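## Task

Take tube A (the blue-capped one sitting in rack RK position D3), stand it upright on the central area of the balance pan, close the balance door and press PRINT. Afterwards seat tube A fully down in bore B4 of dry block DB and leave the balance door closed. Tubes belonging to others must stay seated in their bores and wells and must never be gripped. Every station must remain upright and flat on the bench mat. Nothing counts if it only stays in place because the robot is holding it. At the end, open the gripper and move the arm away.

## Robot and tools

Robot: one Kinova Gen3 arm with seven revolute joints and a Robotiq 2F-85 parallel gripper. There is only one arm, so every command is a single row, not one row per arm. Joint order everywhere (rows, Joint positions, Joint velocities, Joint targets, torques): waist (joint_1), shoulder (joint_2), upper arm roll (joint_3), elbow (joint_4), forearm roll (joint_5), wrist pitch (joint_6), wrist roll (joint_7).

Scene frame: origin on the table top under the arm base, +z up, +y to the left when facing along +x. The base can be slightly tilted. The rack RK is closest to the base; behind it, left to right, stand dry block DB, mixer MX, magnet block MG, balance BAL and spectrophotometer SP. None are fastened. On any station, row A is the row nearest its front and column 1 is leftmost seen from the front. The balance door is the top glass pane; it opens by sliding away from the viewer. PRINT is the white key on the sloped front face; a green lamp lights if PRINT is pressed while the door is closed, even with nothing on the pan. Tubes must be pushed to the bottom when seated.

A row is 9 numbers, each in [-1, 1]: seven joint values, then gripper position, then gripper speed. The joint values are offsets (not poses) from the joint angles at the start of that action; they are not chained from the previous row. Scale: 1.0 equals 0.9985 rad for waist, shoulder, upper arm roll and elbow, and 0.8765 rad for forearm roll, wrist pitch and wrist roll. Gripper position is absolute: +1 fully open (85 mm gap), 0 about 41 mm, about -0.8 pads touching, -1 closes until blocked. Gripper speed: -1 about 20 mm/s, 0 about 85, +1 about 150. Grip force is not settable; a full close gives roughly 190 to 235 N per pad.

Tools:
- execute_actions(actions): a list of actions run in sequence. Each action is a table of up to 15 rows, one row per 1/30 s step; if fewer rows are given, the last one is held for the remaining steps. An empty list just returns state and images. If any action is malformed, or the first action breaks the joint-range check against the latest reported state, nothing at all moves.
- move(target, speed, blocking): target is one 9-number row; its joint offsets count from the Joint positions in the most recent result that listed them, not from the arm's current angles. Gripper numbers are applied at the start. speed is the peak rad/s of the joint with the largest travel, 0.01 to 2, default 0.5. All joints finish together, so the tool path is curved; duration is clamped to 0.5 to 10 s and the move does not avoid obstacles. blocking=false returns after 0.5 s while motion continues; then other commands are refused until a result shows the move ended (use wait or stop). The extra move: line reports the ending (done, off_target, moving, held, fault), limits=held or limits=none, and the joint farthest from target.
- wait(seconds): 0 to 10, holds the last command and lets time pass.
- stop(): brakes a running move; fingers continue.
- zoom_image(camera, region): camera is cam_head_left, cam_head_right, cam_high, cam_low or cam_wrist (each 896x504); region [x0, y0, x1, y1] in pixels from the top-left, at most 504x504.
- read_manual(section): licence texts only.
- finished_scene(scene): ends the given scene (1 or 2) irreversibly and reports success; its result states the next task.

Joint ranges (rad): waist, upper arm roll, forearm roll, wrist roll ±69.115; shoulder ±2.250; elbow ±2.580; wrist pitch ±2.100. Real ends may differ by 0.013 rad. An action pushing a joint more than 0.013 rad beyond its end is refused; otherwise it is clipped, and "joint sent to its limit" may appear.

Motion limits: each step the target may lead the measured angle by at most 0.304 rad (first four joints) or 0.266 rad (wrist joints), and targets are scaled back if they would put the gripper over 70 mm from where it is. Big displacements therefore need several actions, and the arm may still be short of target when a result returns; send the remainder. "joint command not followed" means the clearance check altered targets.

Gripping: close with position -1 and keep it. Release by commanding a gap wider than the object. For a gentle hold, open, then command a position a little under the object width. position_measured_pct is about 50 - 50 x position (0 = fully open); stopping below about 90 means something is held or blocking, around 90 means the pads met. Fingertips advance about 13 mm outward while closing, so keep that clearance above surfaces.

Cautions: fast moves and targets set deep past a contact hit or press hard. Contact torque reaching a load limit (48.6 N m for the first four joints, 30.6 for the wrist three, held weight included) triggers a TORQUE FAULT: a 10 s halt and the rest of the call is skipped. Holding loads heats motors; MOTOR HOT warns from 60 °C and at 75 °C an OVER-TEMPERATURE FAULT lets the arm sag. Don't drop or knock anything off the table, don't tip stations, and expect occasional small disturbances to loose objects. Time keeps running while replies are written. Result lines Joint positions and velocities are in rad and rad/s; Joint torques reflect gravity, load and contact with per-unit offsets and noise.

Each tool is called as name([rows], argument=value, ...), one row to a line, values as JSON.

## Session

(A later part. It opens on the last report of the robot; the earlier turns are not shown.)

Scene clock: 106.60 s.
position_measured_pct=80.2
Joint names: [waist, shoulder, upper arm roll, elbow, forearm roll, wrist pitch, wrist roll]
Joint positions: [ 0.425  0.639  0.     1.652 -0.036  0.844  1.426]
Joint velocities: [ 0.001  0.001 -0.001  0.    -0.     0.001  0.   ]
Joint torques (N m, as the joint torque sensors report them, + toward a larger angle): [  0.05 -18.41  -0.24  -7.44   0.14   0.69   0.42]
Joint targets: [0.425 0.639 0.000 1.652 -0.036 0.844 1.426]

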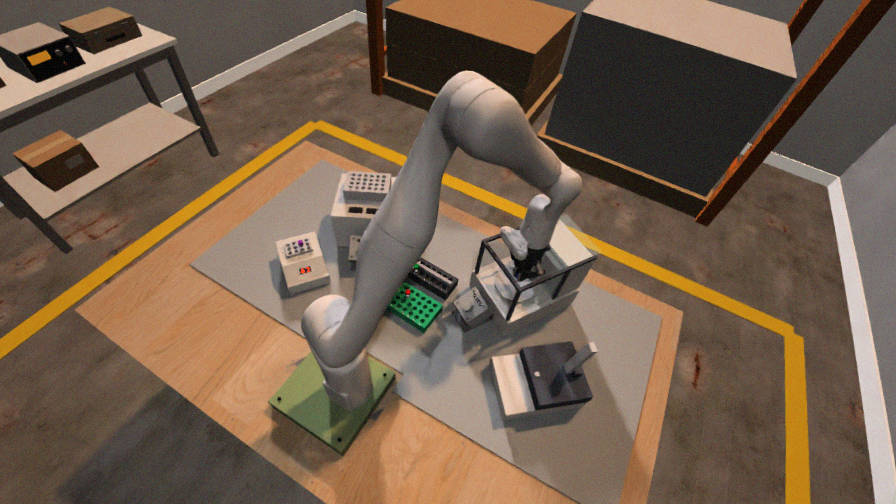

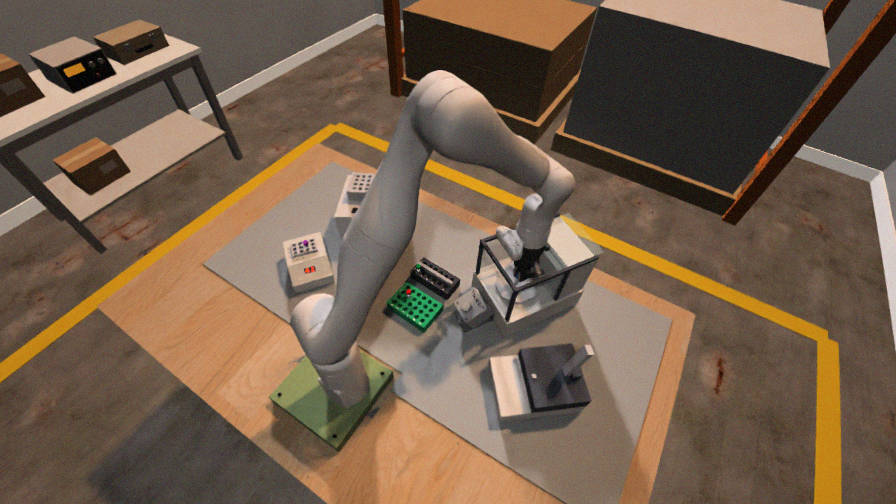

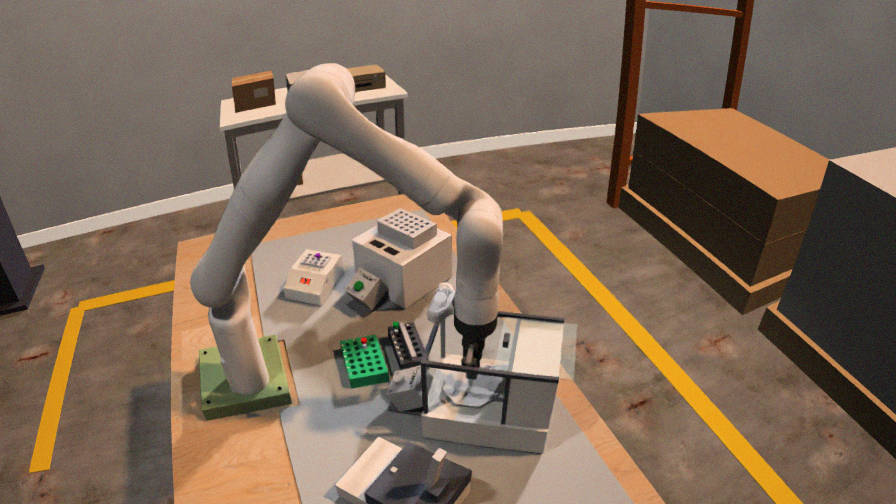

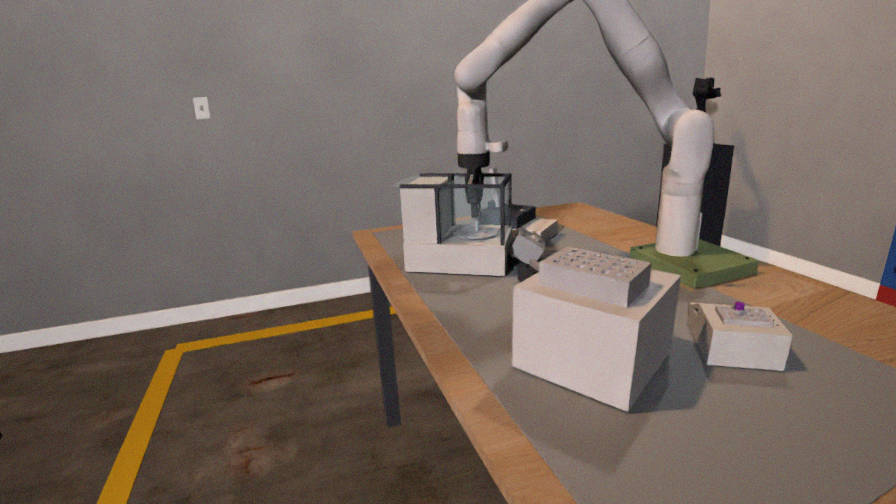

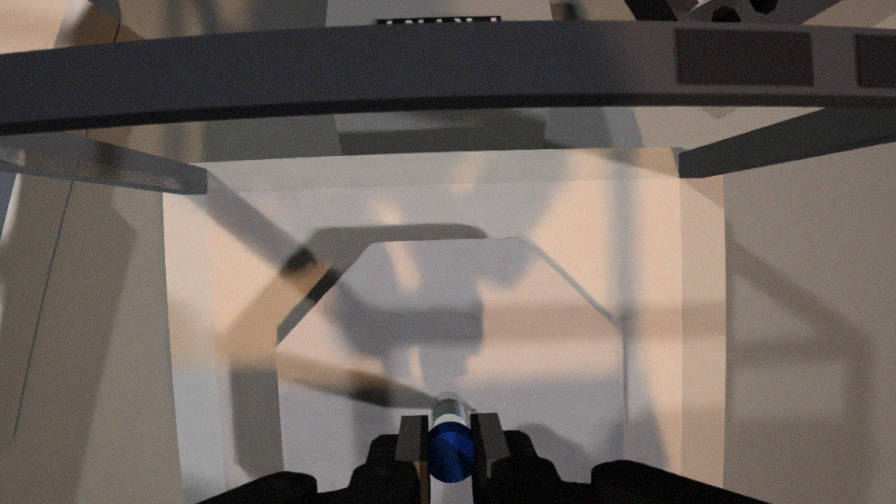

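move(target=[0.003,-0.2192,0,-0.1815,0.006,0.4582,-0.01,-0.64,-0.6], speed=0.5)

move(target=[-0.69,-0.09,0,0.14,0.017,-0.07,-0.81,-0.64,-0.6], speed=0.9)

Scene clock: 110.47 s.
position_measured_pct=80.2
Joint names: [waist, shoulder, upper arm roll, elbow, forearm roll, wrist pitch, wrist roll]
Joint positions: [ 0.428  0.421  0.     1.471 -0.031  1.245  1.417]
Joint velocities: [ 0.001 -0.005  0.     0.    -0.002  0.001  0.   ]
Joint torques (N m, as the joint torque sensors report them, + toward a larger angle): [  0.5  -16.43  -0.28  -9.58   0.05   0.64   0.45]
Joint targets: [0.428 0.420 0.000 1.471 -0.031 1.245 1.417]
move: done; limits=none; farthest joint: the shoulder, 0.001 radians from its target (0.219 radians at the start)

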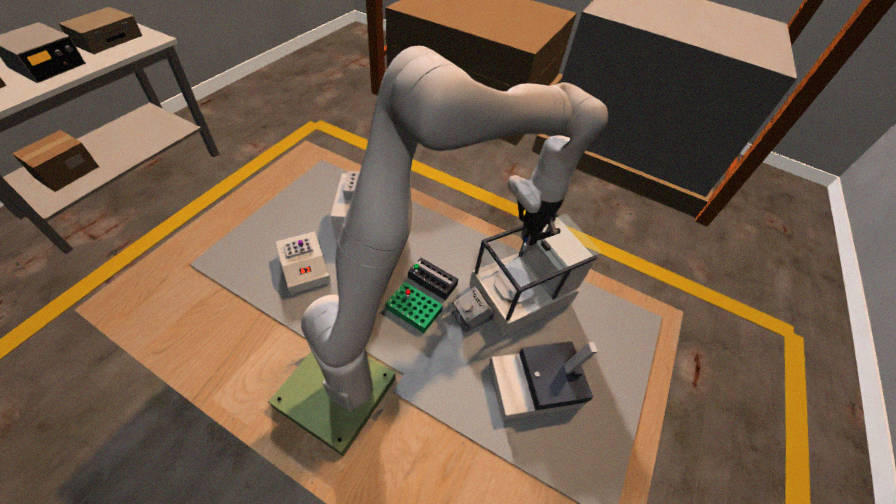

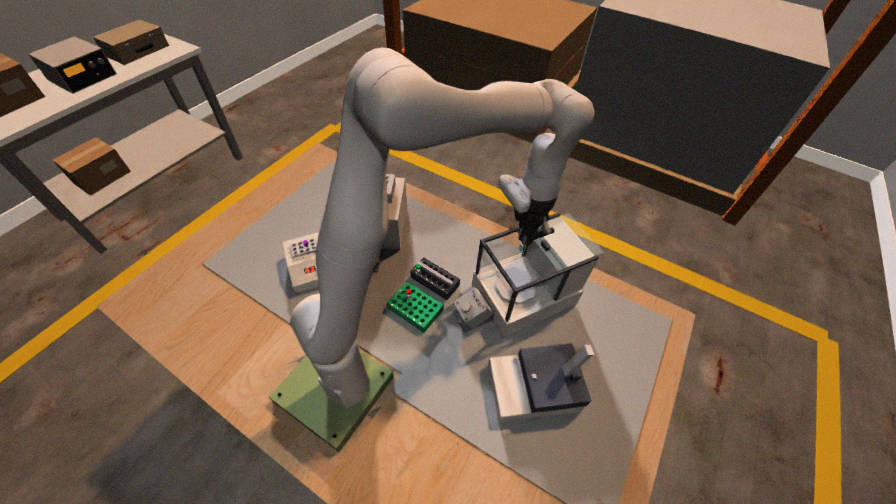

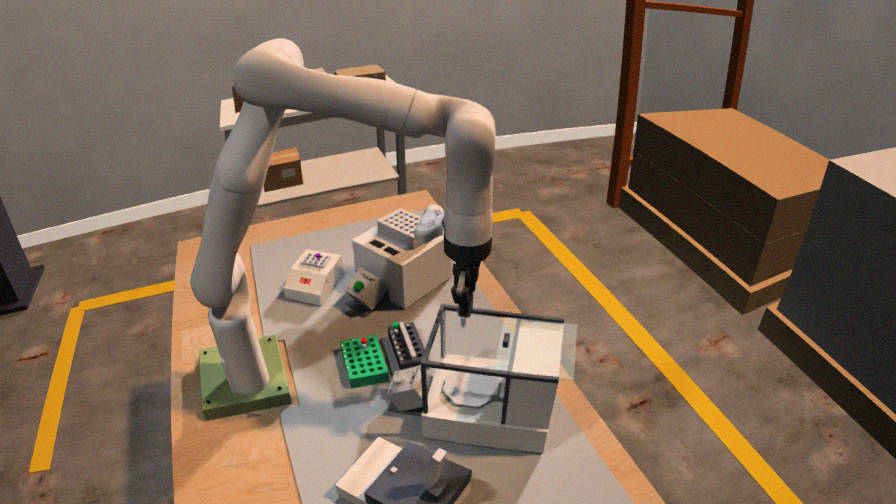

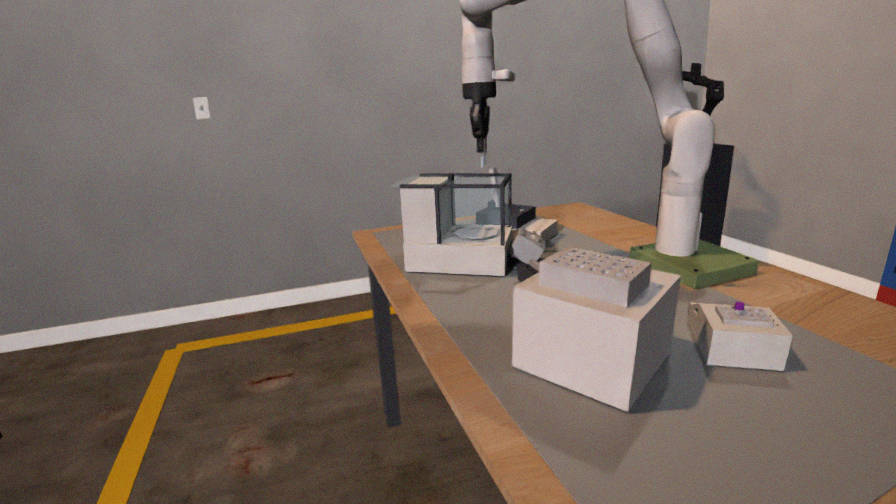

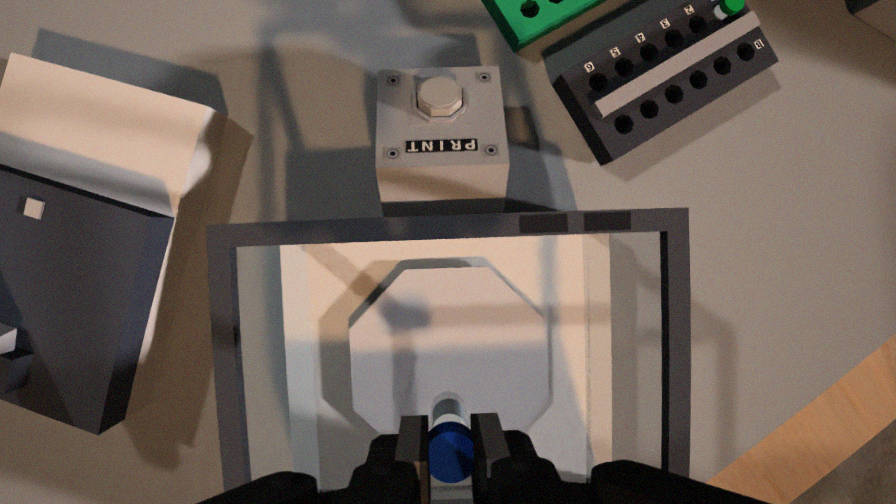

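Scene clock: 111.97 s.
position_measured_pct=80.2
Joint names: [waist, shoulder, upper arm roll, elbow, forearm roll, wrist pitch, wrist roll]
Joint positions: [-0.26   0.331  0.     1.611 -0.016  1.184  0.707]
Joint velocities: [-0.002  0.    -0.    -0.    -0.    -0.001  0.   ]
Joint torques (N m, as the joint torque sensors report them, + toward a larger angle): [ -0.51 -15.03  -0.52  -9.45   0.12   0.12   0.57]
Joint targets: [-0.261 0.331 0.000 1.611 -0.016 1.184 0.707]
move: done; limits=none; farthest joint: the waist, 0.001 radians from its target (0.689 radians at the start)

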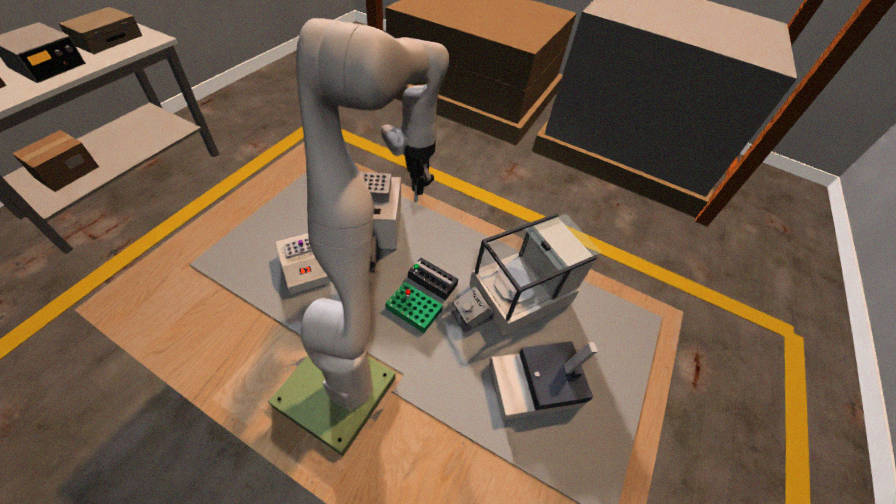

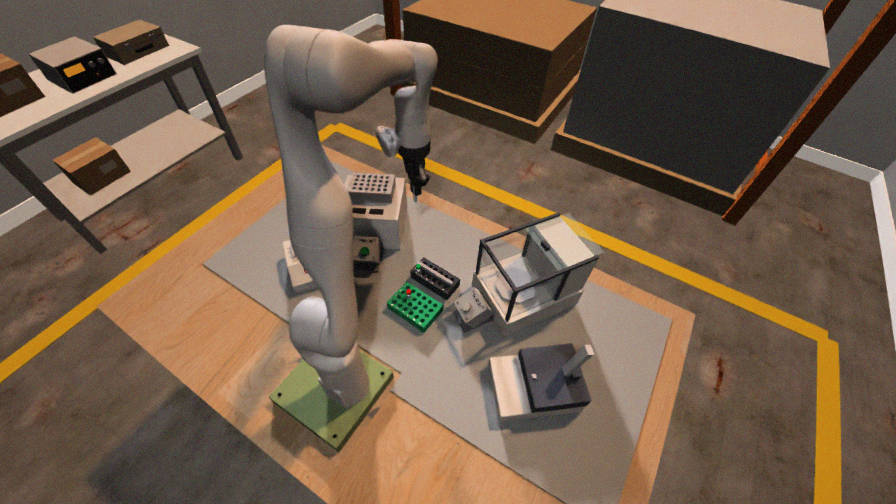

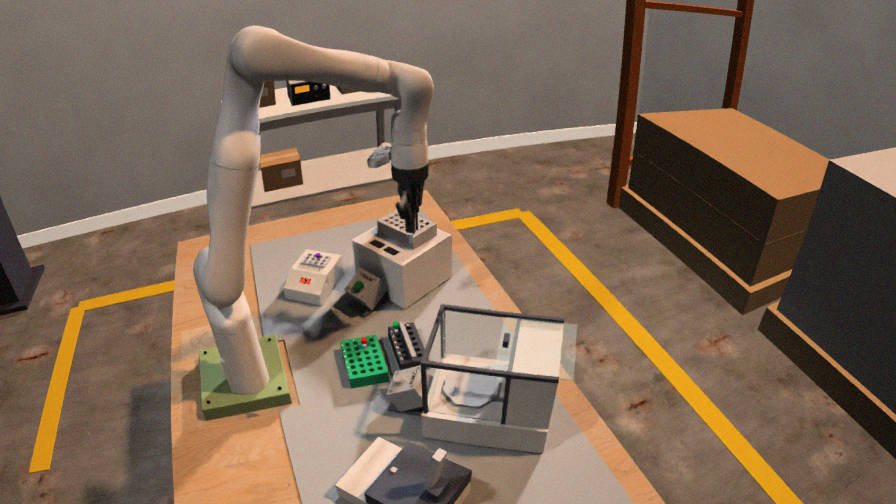

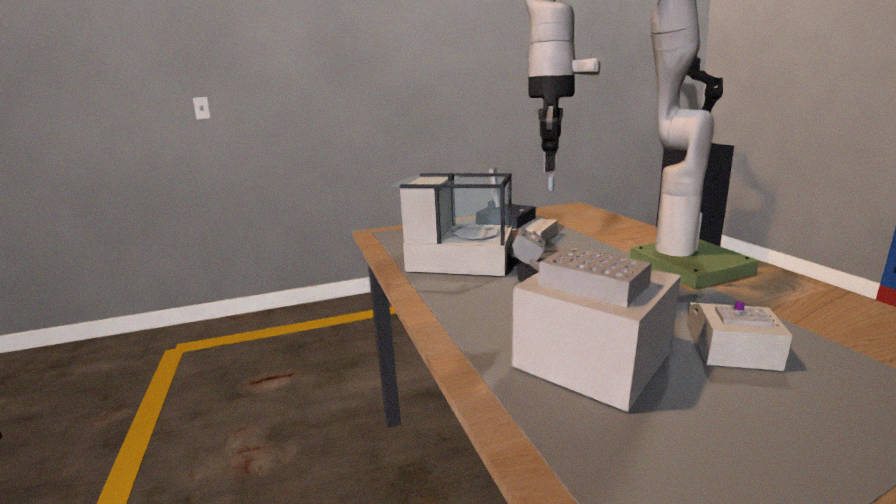

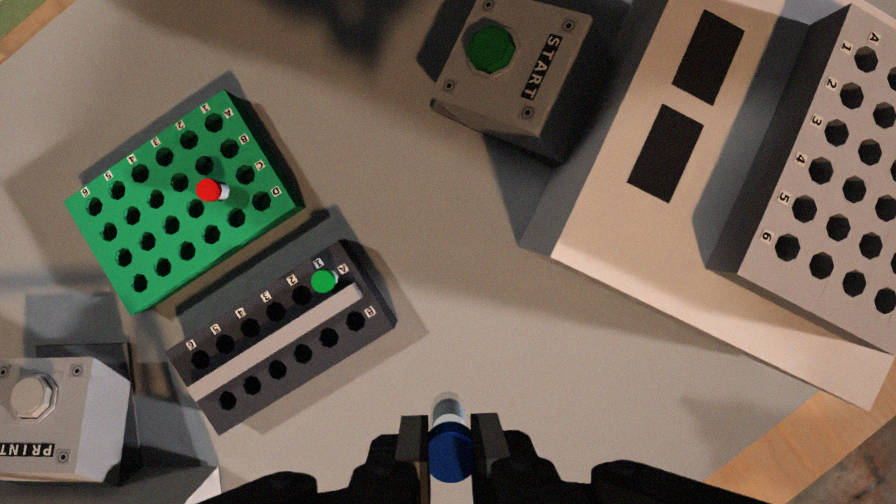

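execute_actions(actions=[])

Scene clock: 113.53 s.
position_measured_pct=80.2
Joint names: [waist, shoulder, upper arm roll, elbow, forearm roll, wrist pitch, wrist roll]
Joint positions: [-0.261  0.331  0.     1.611 -0.016  1.184  0.707]
Joint velocities: [-0.001 -0.001  0.     0.    -0.    -0.004 -0.   ]
Joint torques (N m, as the joint torque sensors report them, + toward a larger angle): [ -0.1  -15.15  -0.1   -9.52   0.22   0.19   0.51]
Joint targets: [-0.261 0.331 0.000 1.611 -0.016 1.184 0.707]

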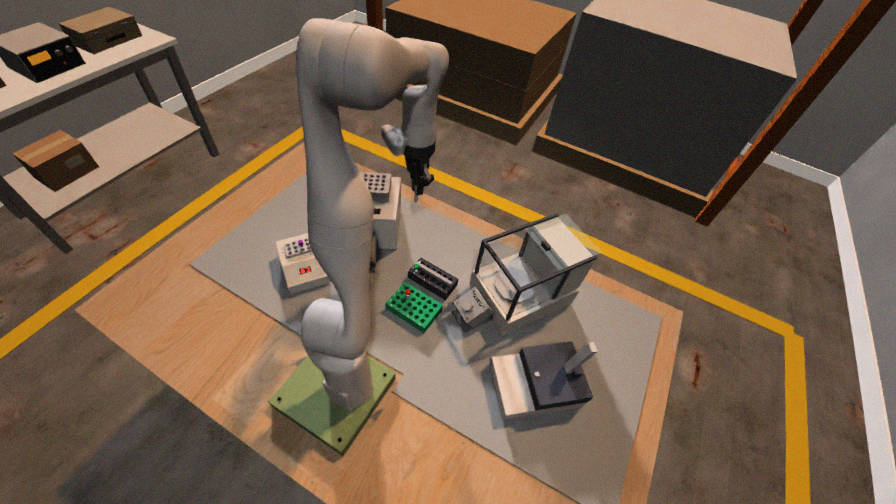

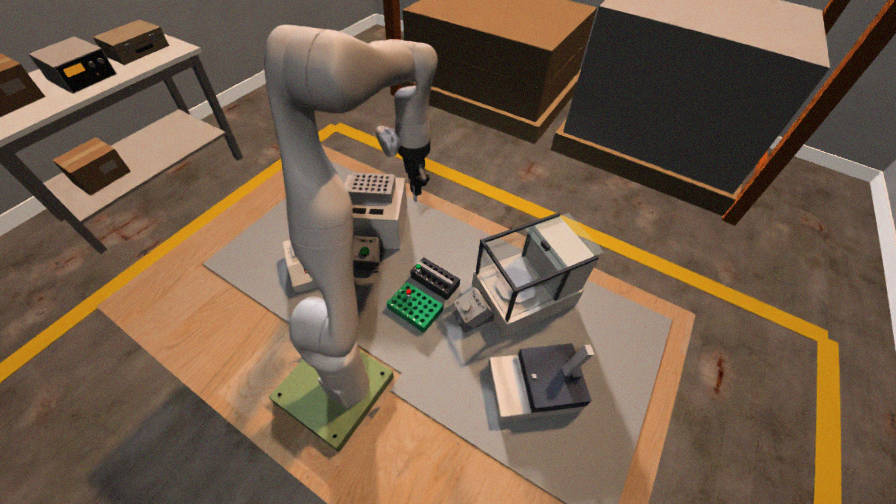

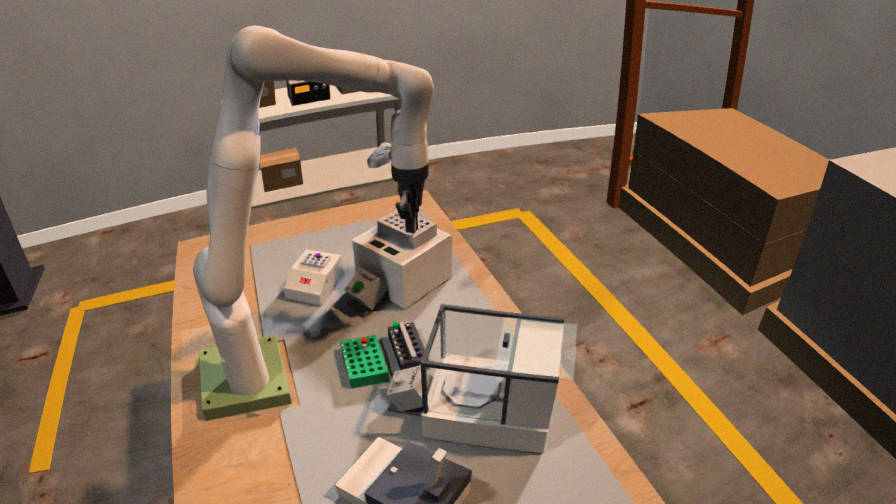

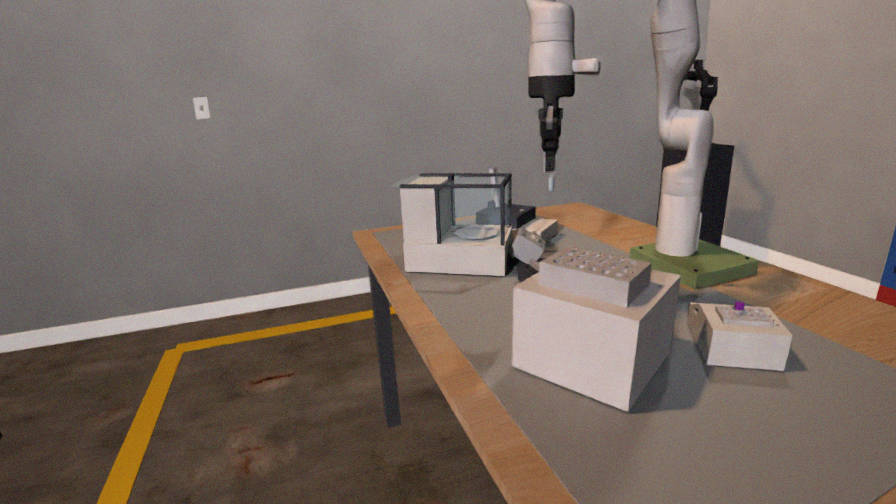

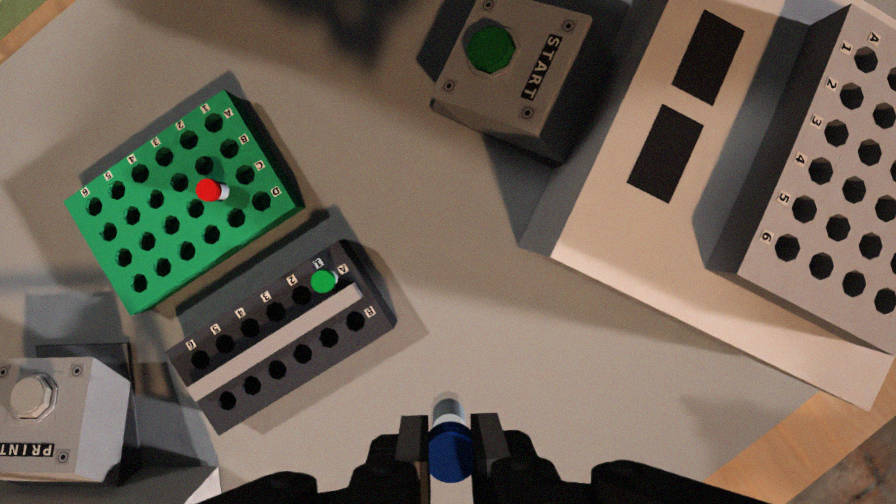

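move(target=[-0.688,-0.025,0,0.102,0.018,-0.104,-0.807,-0.64,-0.6], speed=0.7)

Scene clock: 115.53 s.
position_measured_pct=80.2
Joint names: [waist, shoulder, upper arm roll, elbow, forearm roll, wrist pitch, wrist roll]
Joint positions: [-0.947  0.306  0.     1.713 -0.     1.093 -0.001]
Joint velocities: [-0.002  0.002  0.001  0.001 -0.001 -0.     0.   ]
Joint torques (N m, as the joint torque sensors report them, + toward a larger angle): [  0.07 -14.37  -0.91  -9.1    0.01   0.12   0.64]
Joint targets: [-0.948 0.306 0.000 1.713 -0.000 1.093 -0.001]
move: done; limits=none; farthest joint: the waist, 0.001 radians from its target (0.687 radians at the start)

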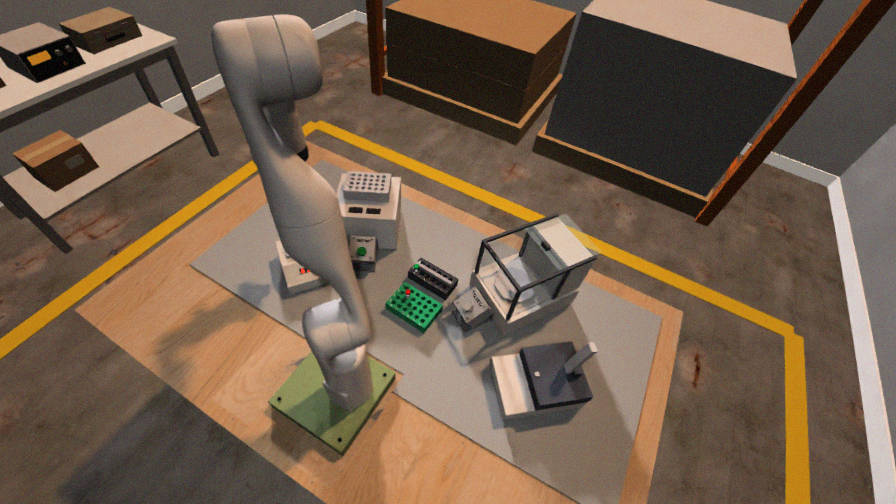

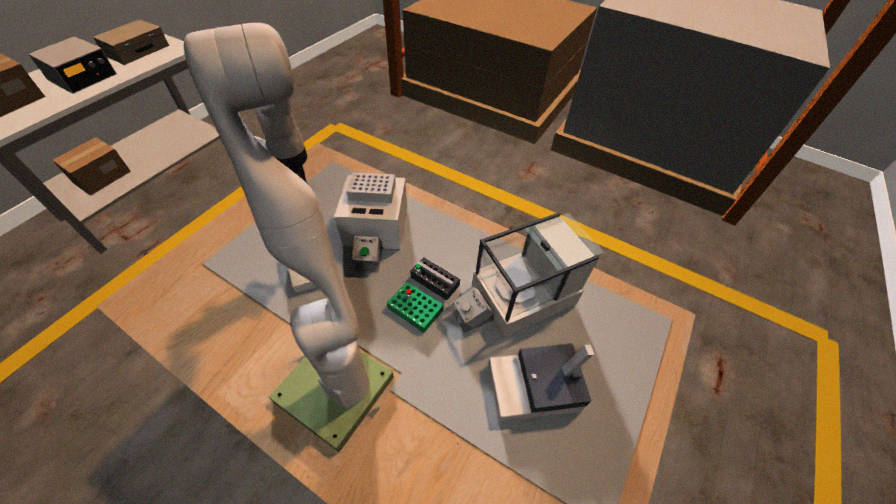

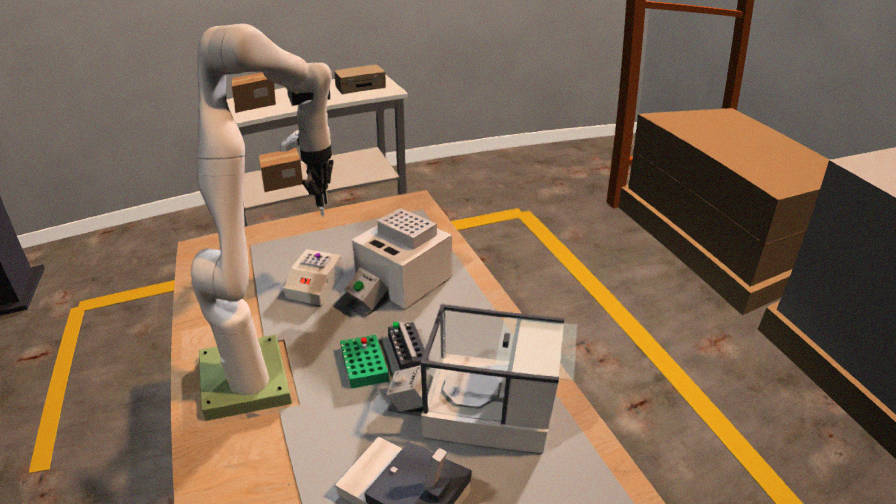

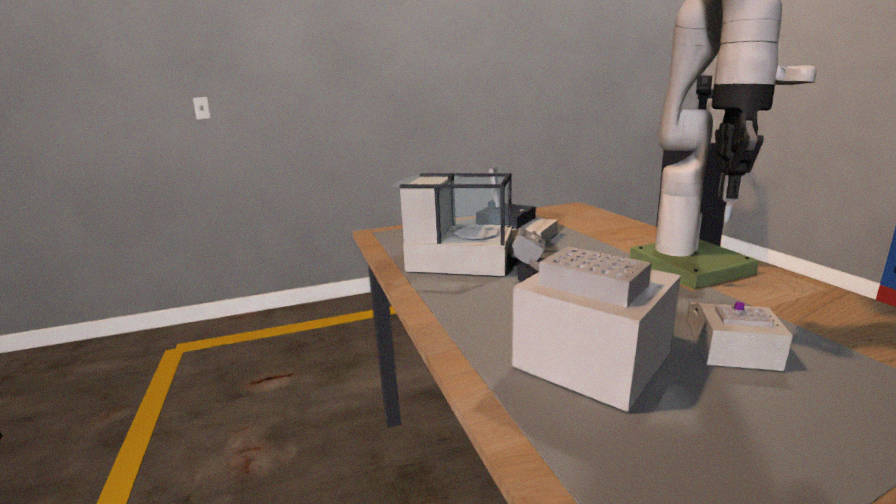

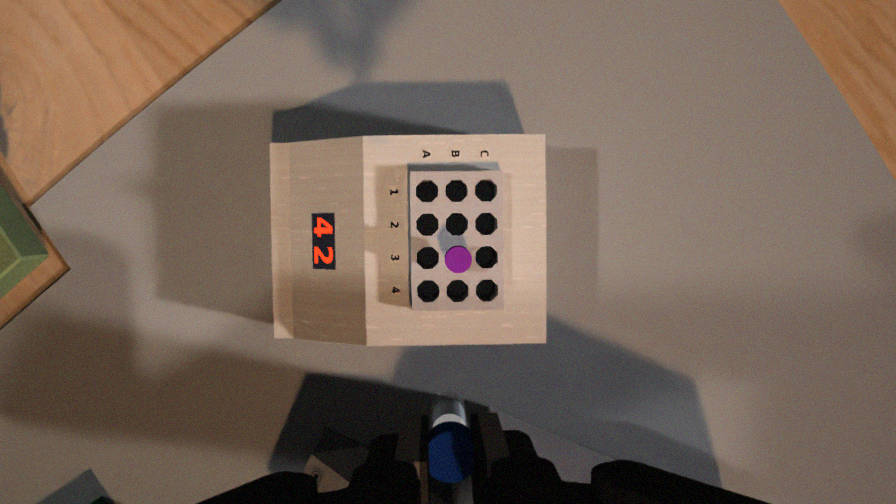

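move(target=[-0.0465,0.1926,0,0.1544,0,-0.3953,-0.079,-0.64,-0.6], speed=0.4)

Scene clock: 118.37 s.
position_measured_pct=80.2
Joint names: [waist, shoulder, upper arm roll, elbow, forearm roll, wrist pitch, wrist roll]
Joint positions: [-0.994  0.498  0.     1.867 -0.     0.746 -0.07 ]
Joint velocities: [-0.002  0.004 -0.     0.001  0.     0.001  0.   ]
Joint torques (N m, as the joint torque sensors report them, + toward a larger angle): [ -0.51 -16.09  -0.37  -7.38  -0.06  -0.15   0.67]
Joint targets: [-0.994 0.498 0.000 1.867 -0.000 0.746 -0.070]
move: done; limits=none; farthest joint: the waist, 0.000 radians from its target (0.046 radians at the start)

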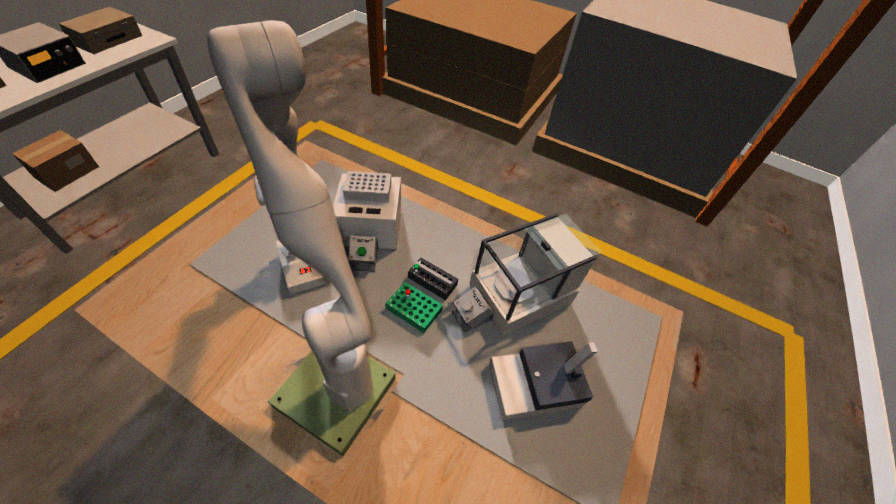

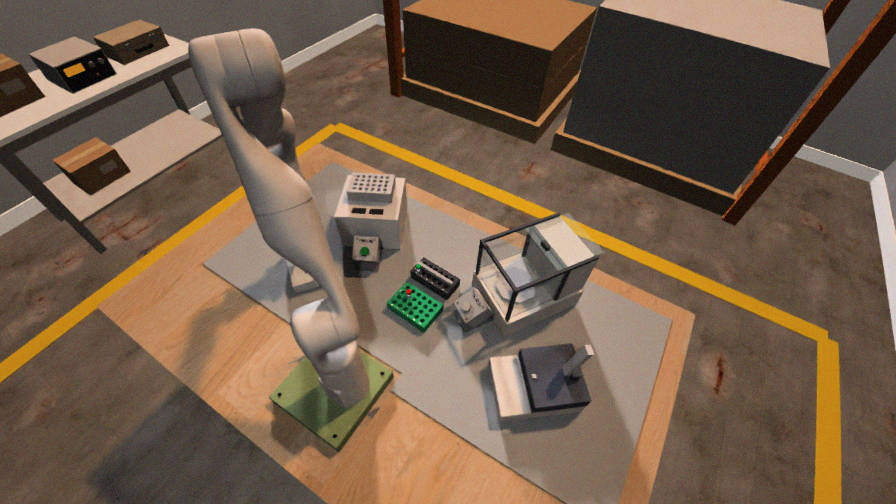

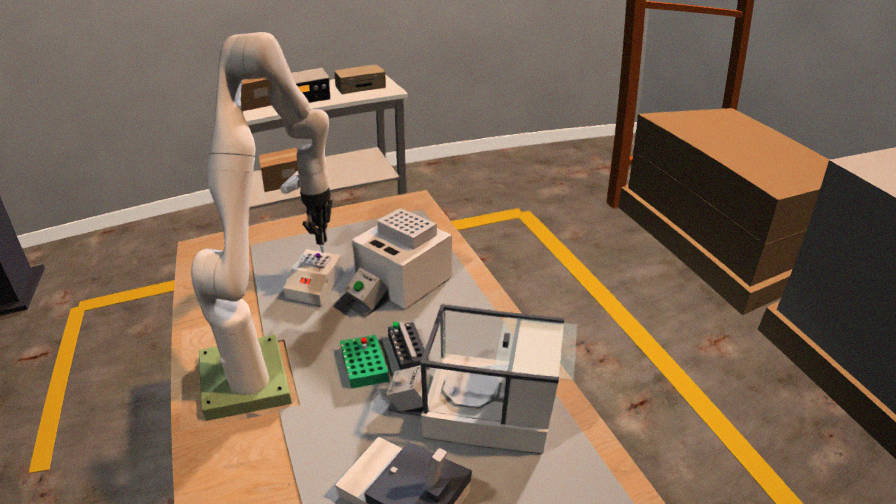

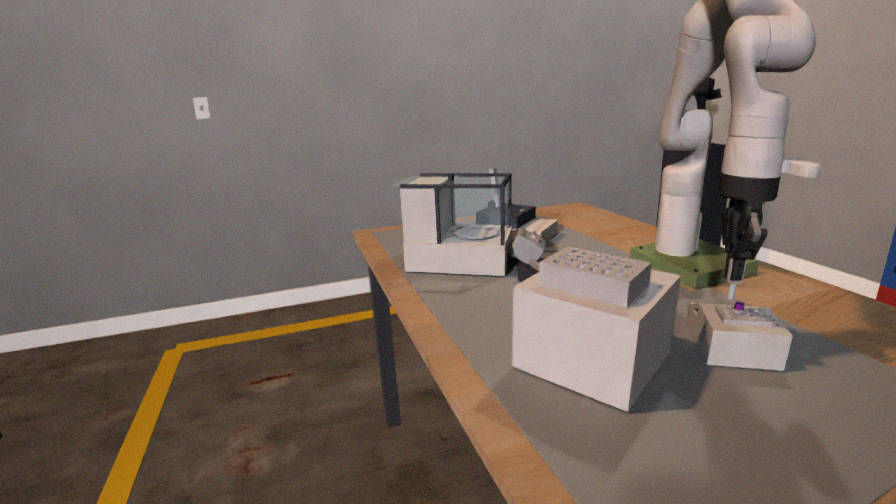

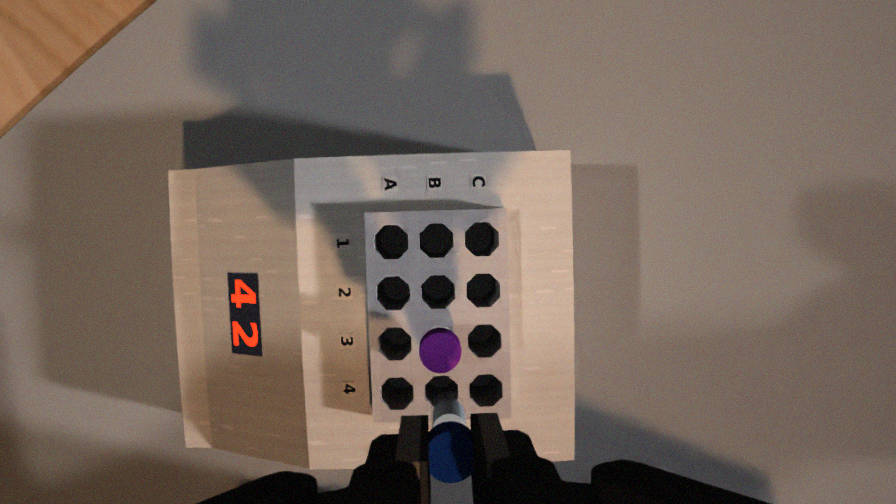

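zoom_image(camera="cam_wrist", region=[340, 200, 560, 490])

Region (340, 200, 560, 490) of cam_wrist's 896x504 image, scaled by 1.738; it fills the left 382 columns of this view, and the rest is white.

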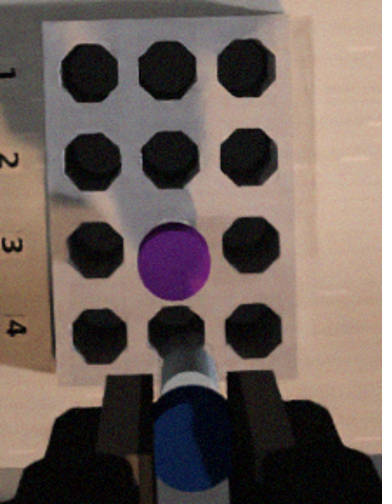

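move(target=[0.012,0.0455,0,0.0327,0,-0.0891,0.0137,-0.64,-0.6], speed=0.15)

zoom_image(camera="cam_wrist", region=[340, 220, 560, 504])

Scene clock: 120.83 s.
position_measured_pct=80.2
Joint names: [waist, shoulder, upper arm roll, elbow, forearm roll, wrist pitch, wrist roll]
Joint positions: [-0.982  0.537 -0.     1.898 -0.001  0.669 -0.058]
Joint velocities: [ 0.001 -0.     0.    -0.     0.001  0.    -0.   ]
Joint torques (N m, as the joint torque sensors report them, + toward a larger angle): [ -0.21 -11.94   0.01  -5.48   0.26  -0.65   0.73]
Joint targets: [-0.982 0.543 0.000 1.900 -0.000 0.668 -0.058]
move: done; limits=none; farthest joint: the shoulder, 0.006 radians from its target (0.045 radians at the start)

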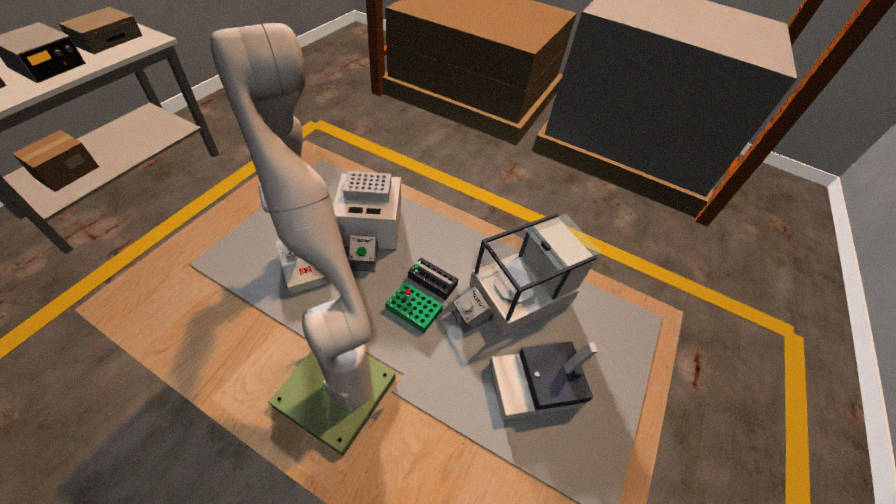

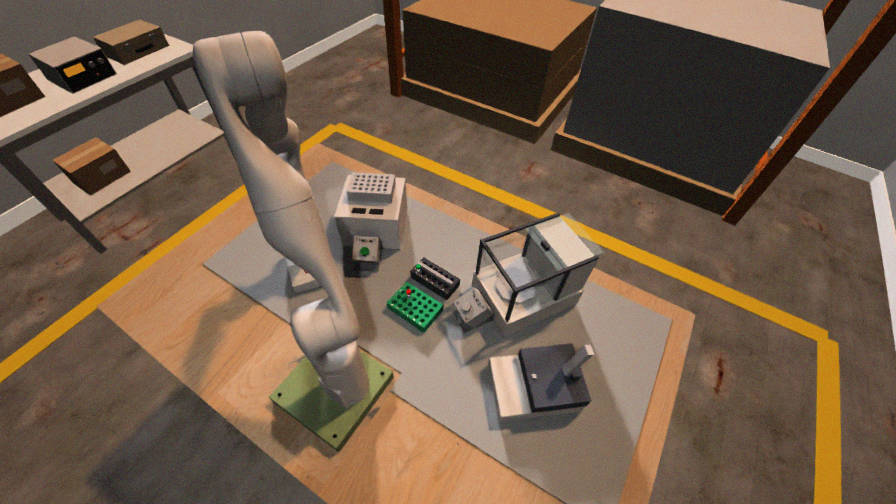

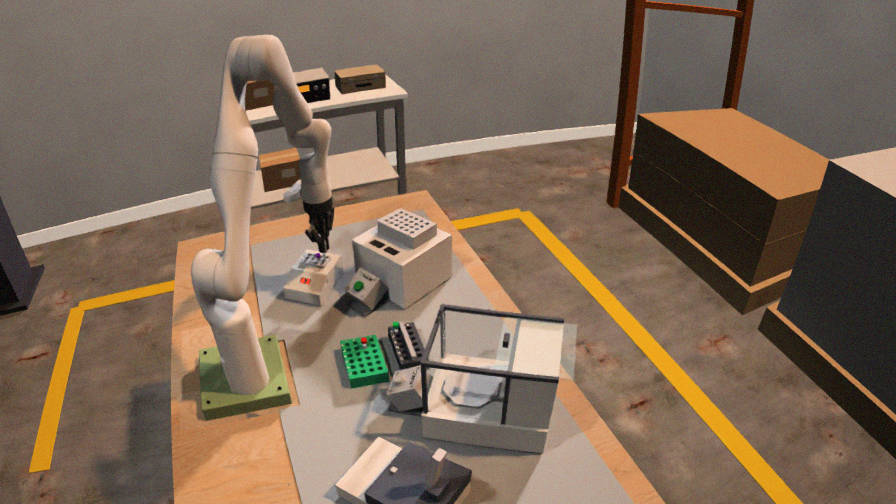

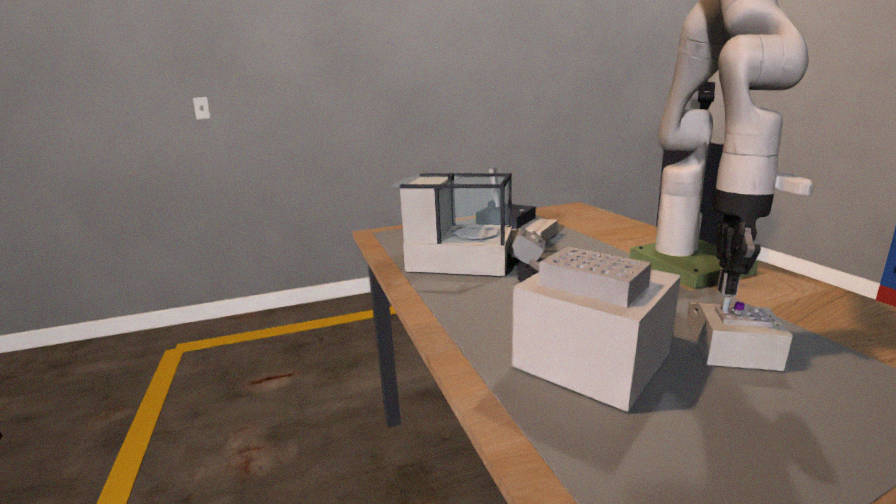

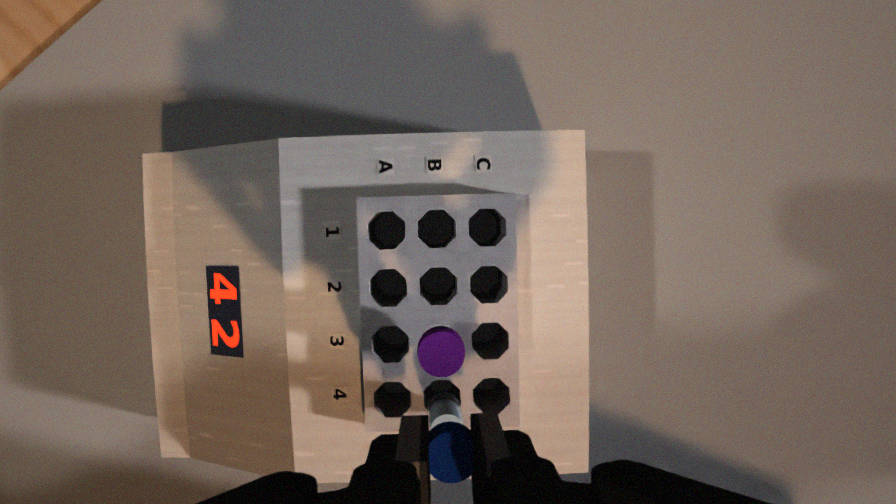

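Region (340, 220, 560, 504) of cam_wrist's 896x504 image, scaled by 1.775; it fills the left 390 columns of this view, and the rest is white.

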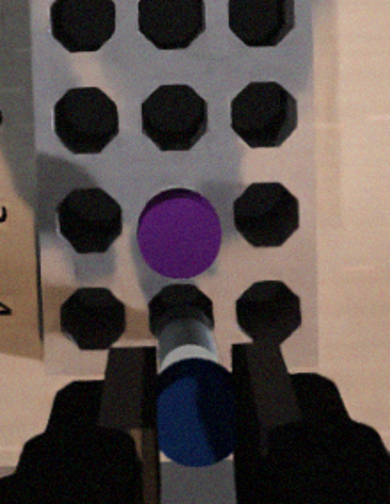

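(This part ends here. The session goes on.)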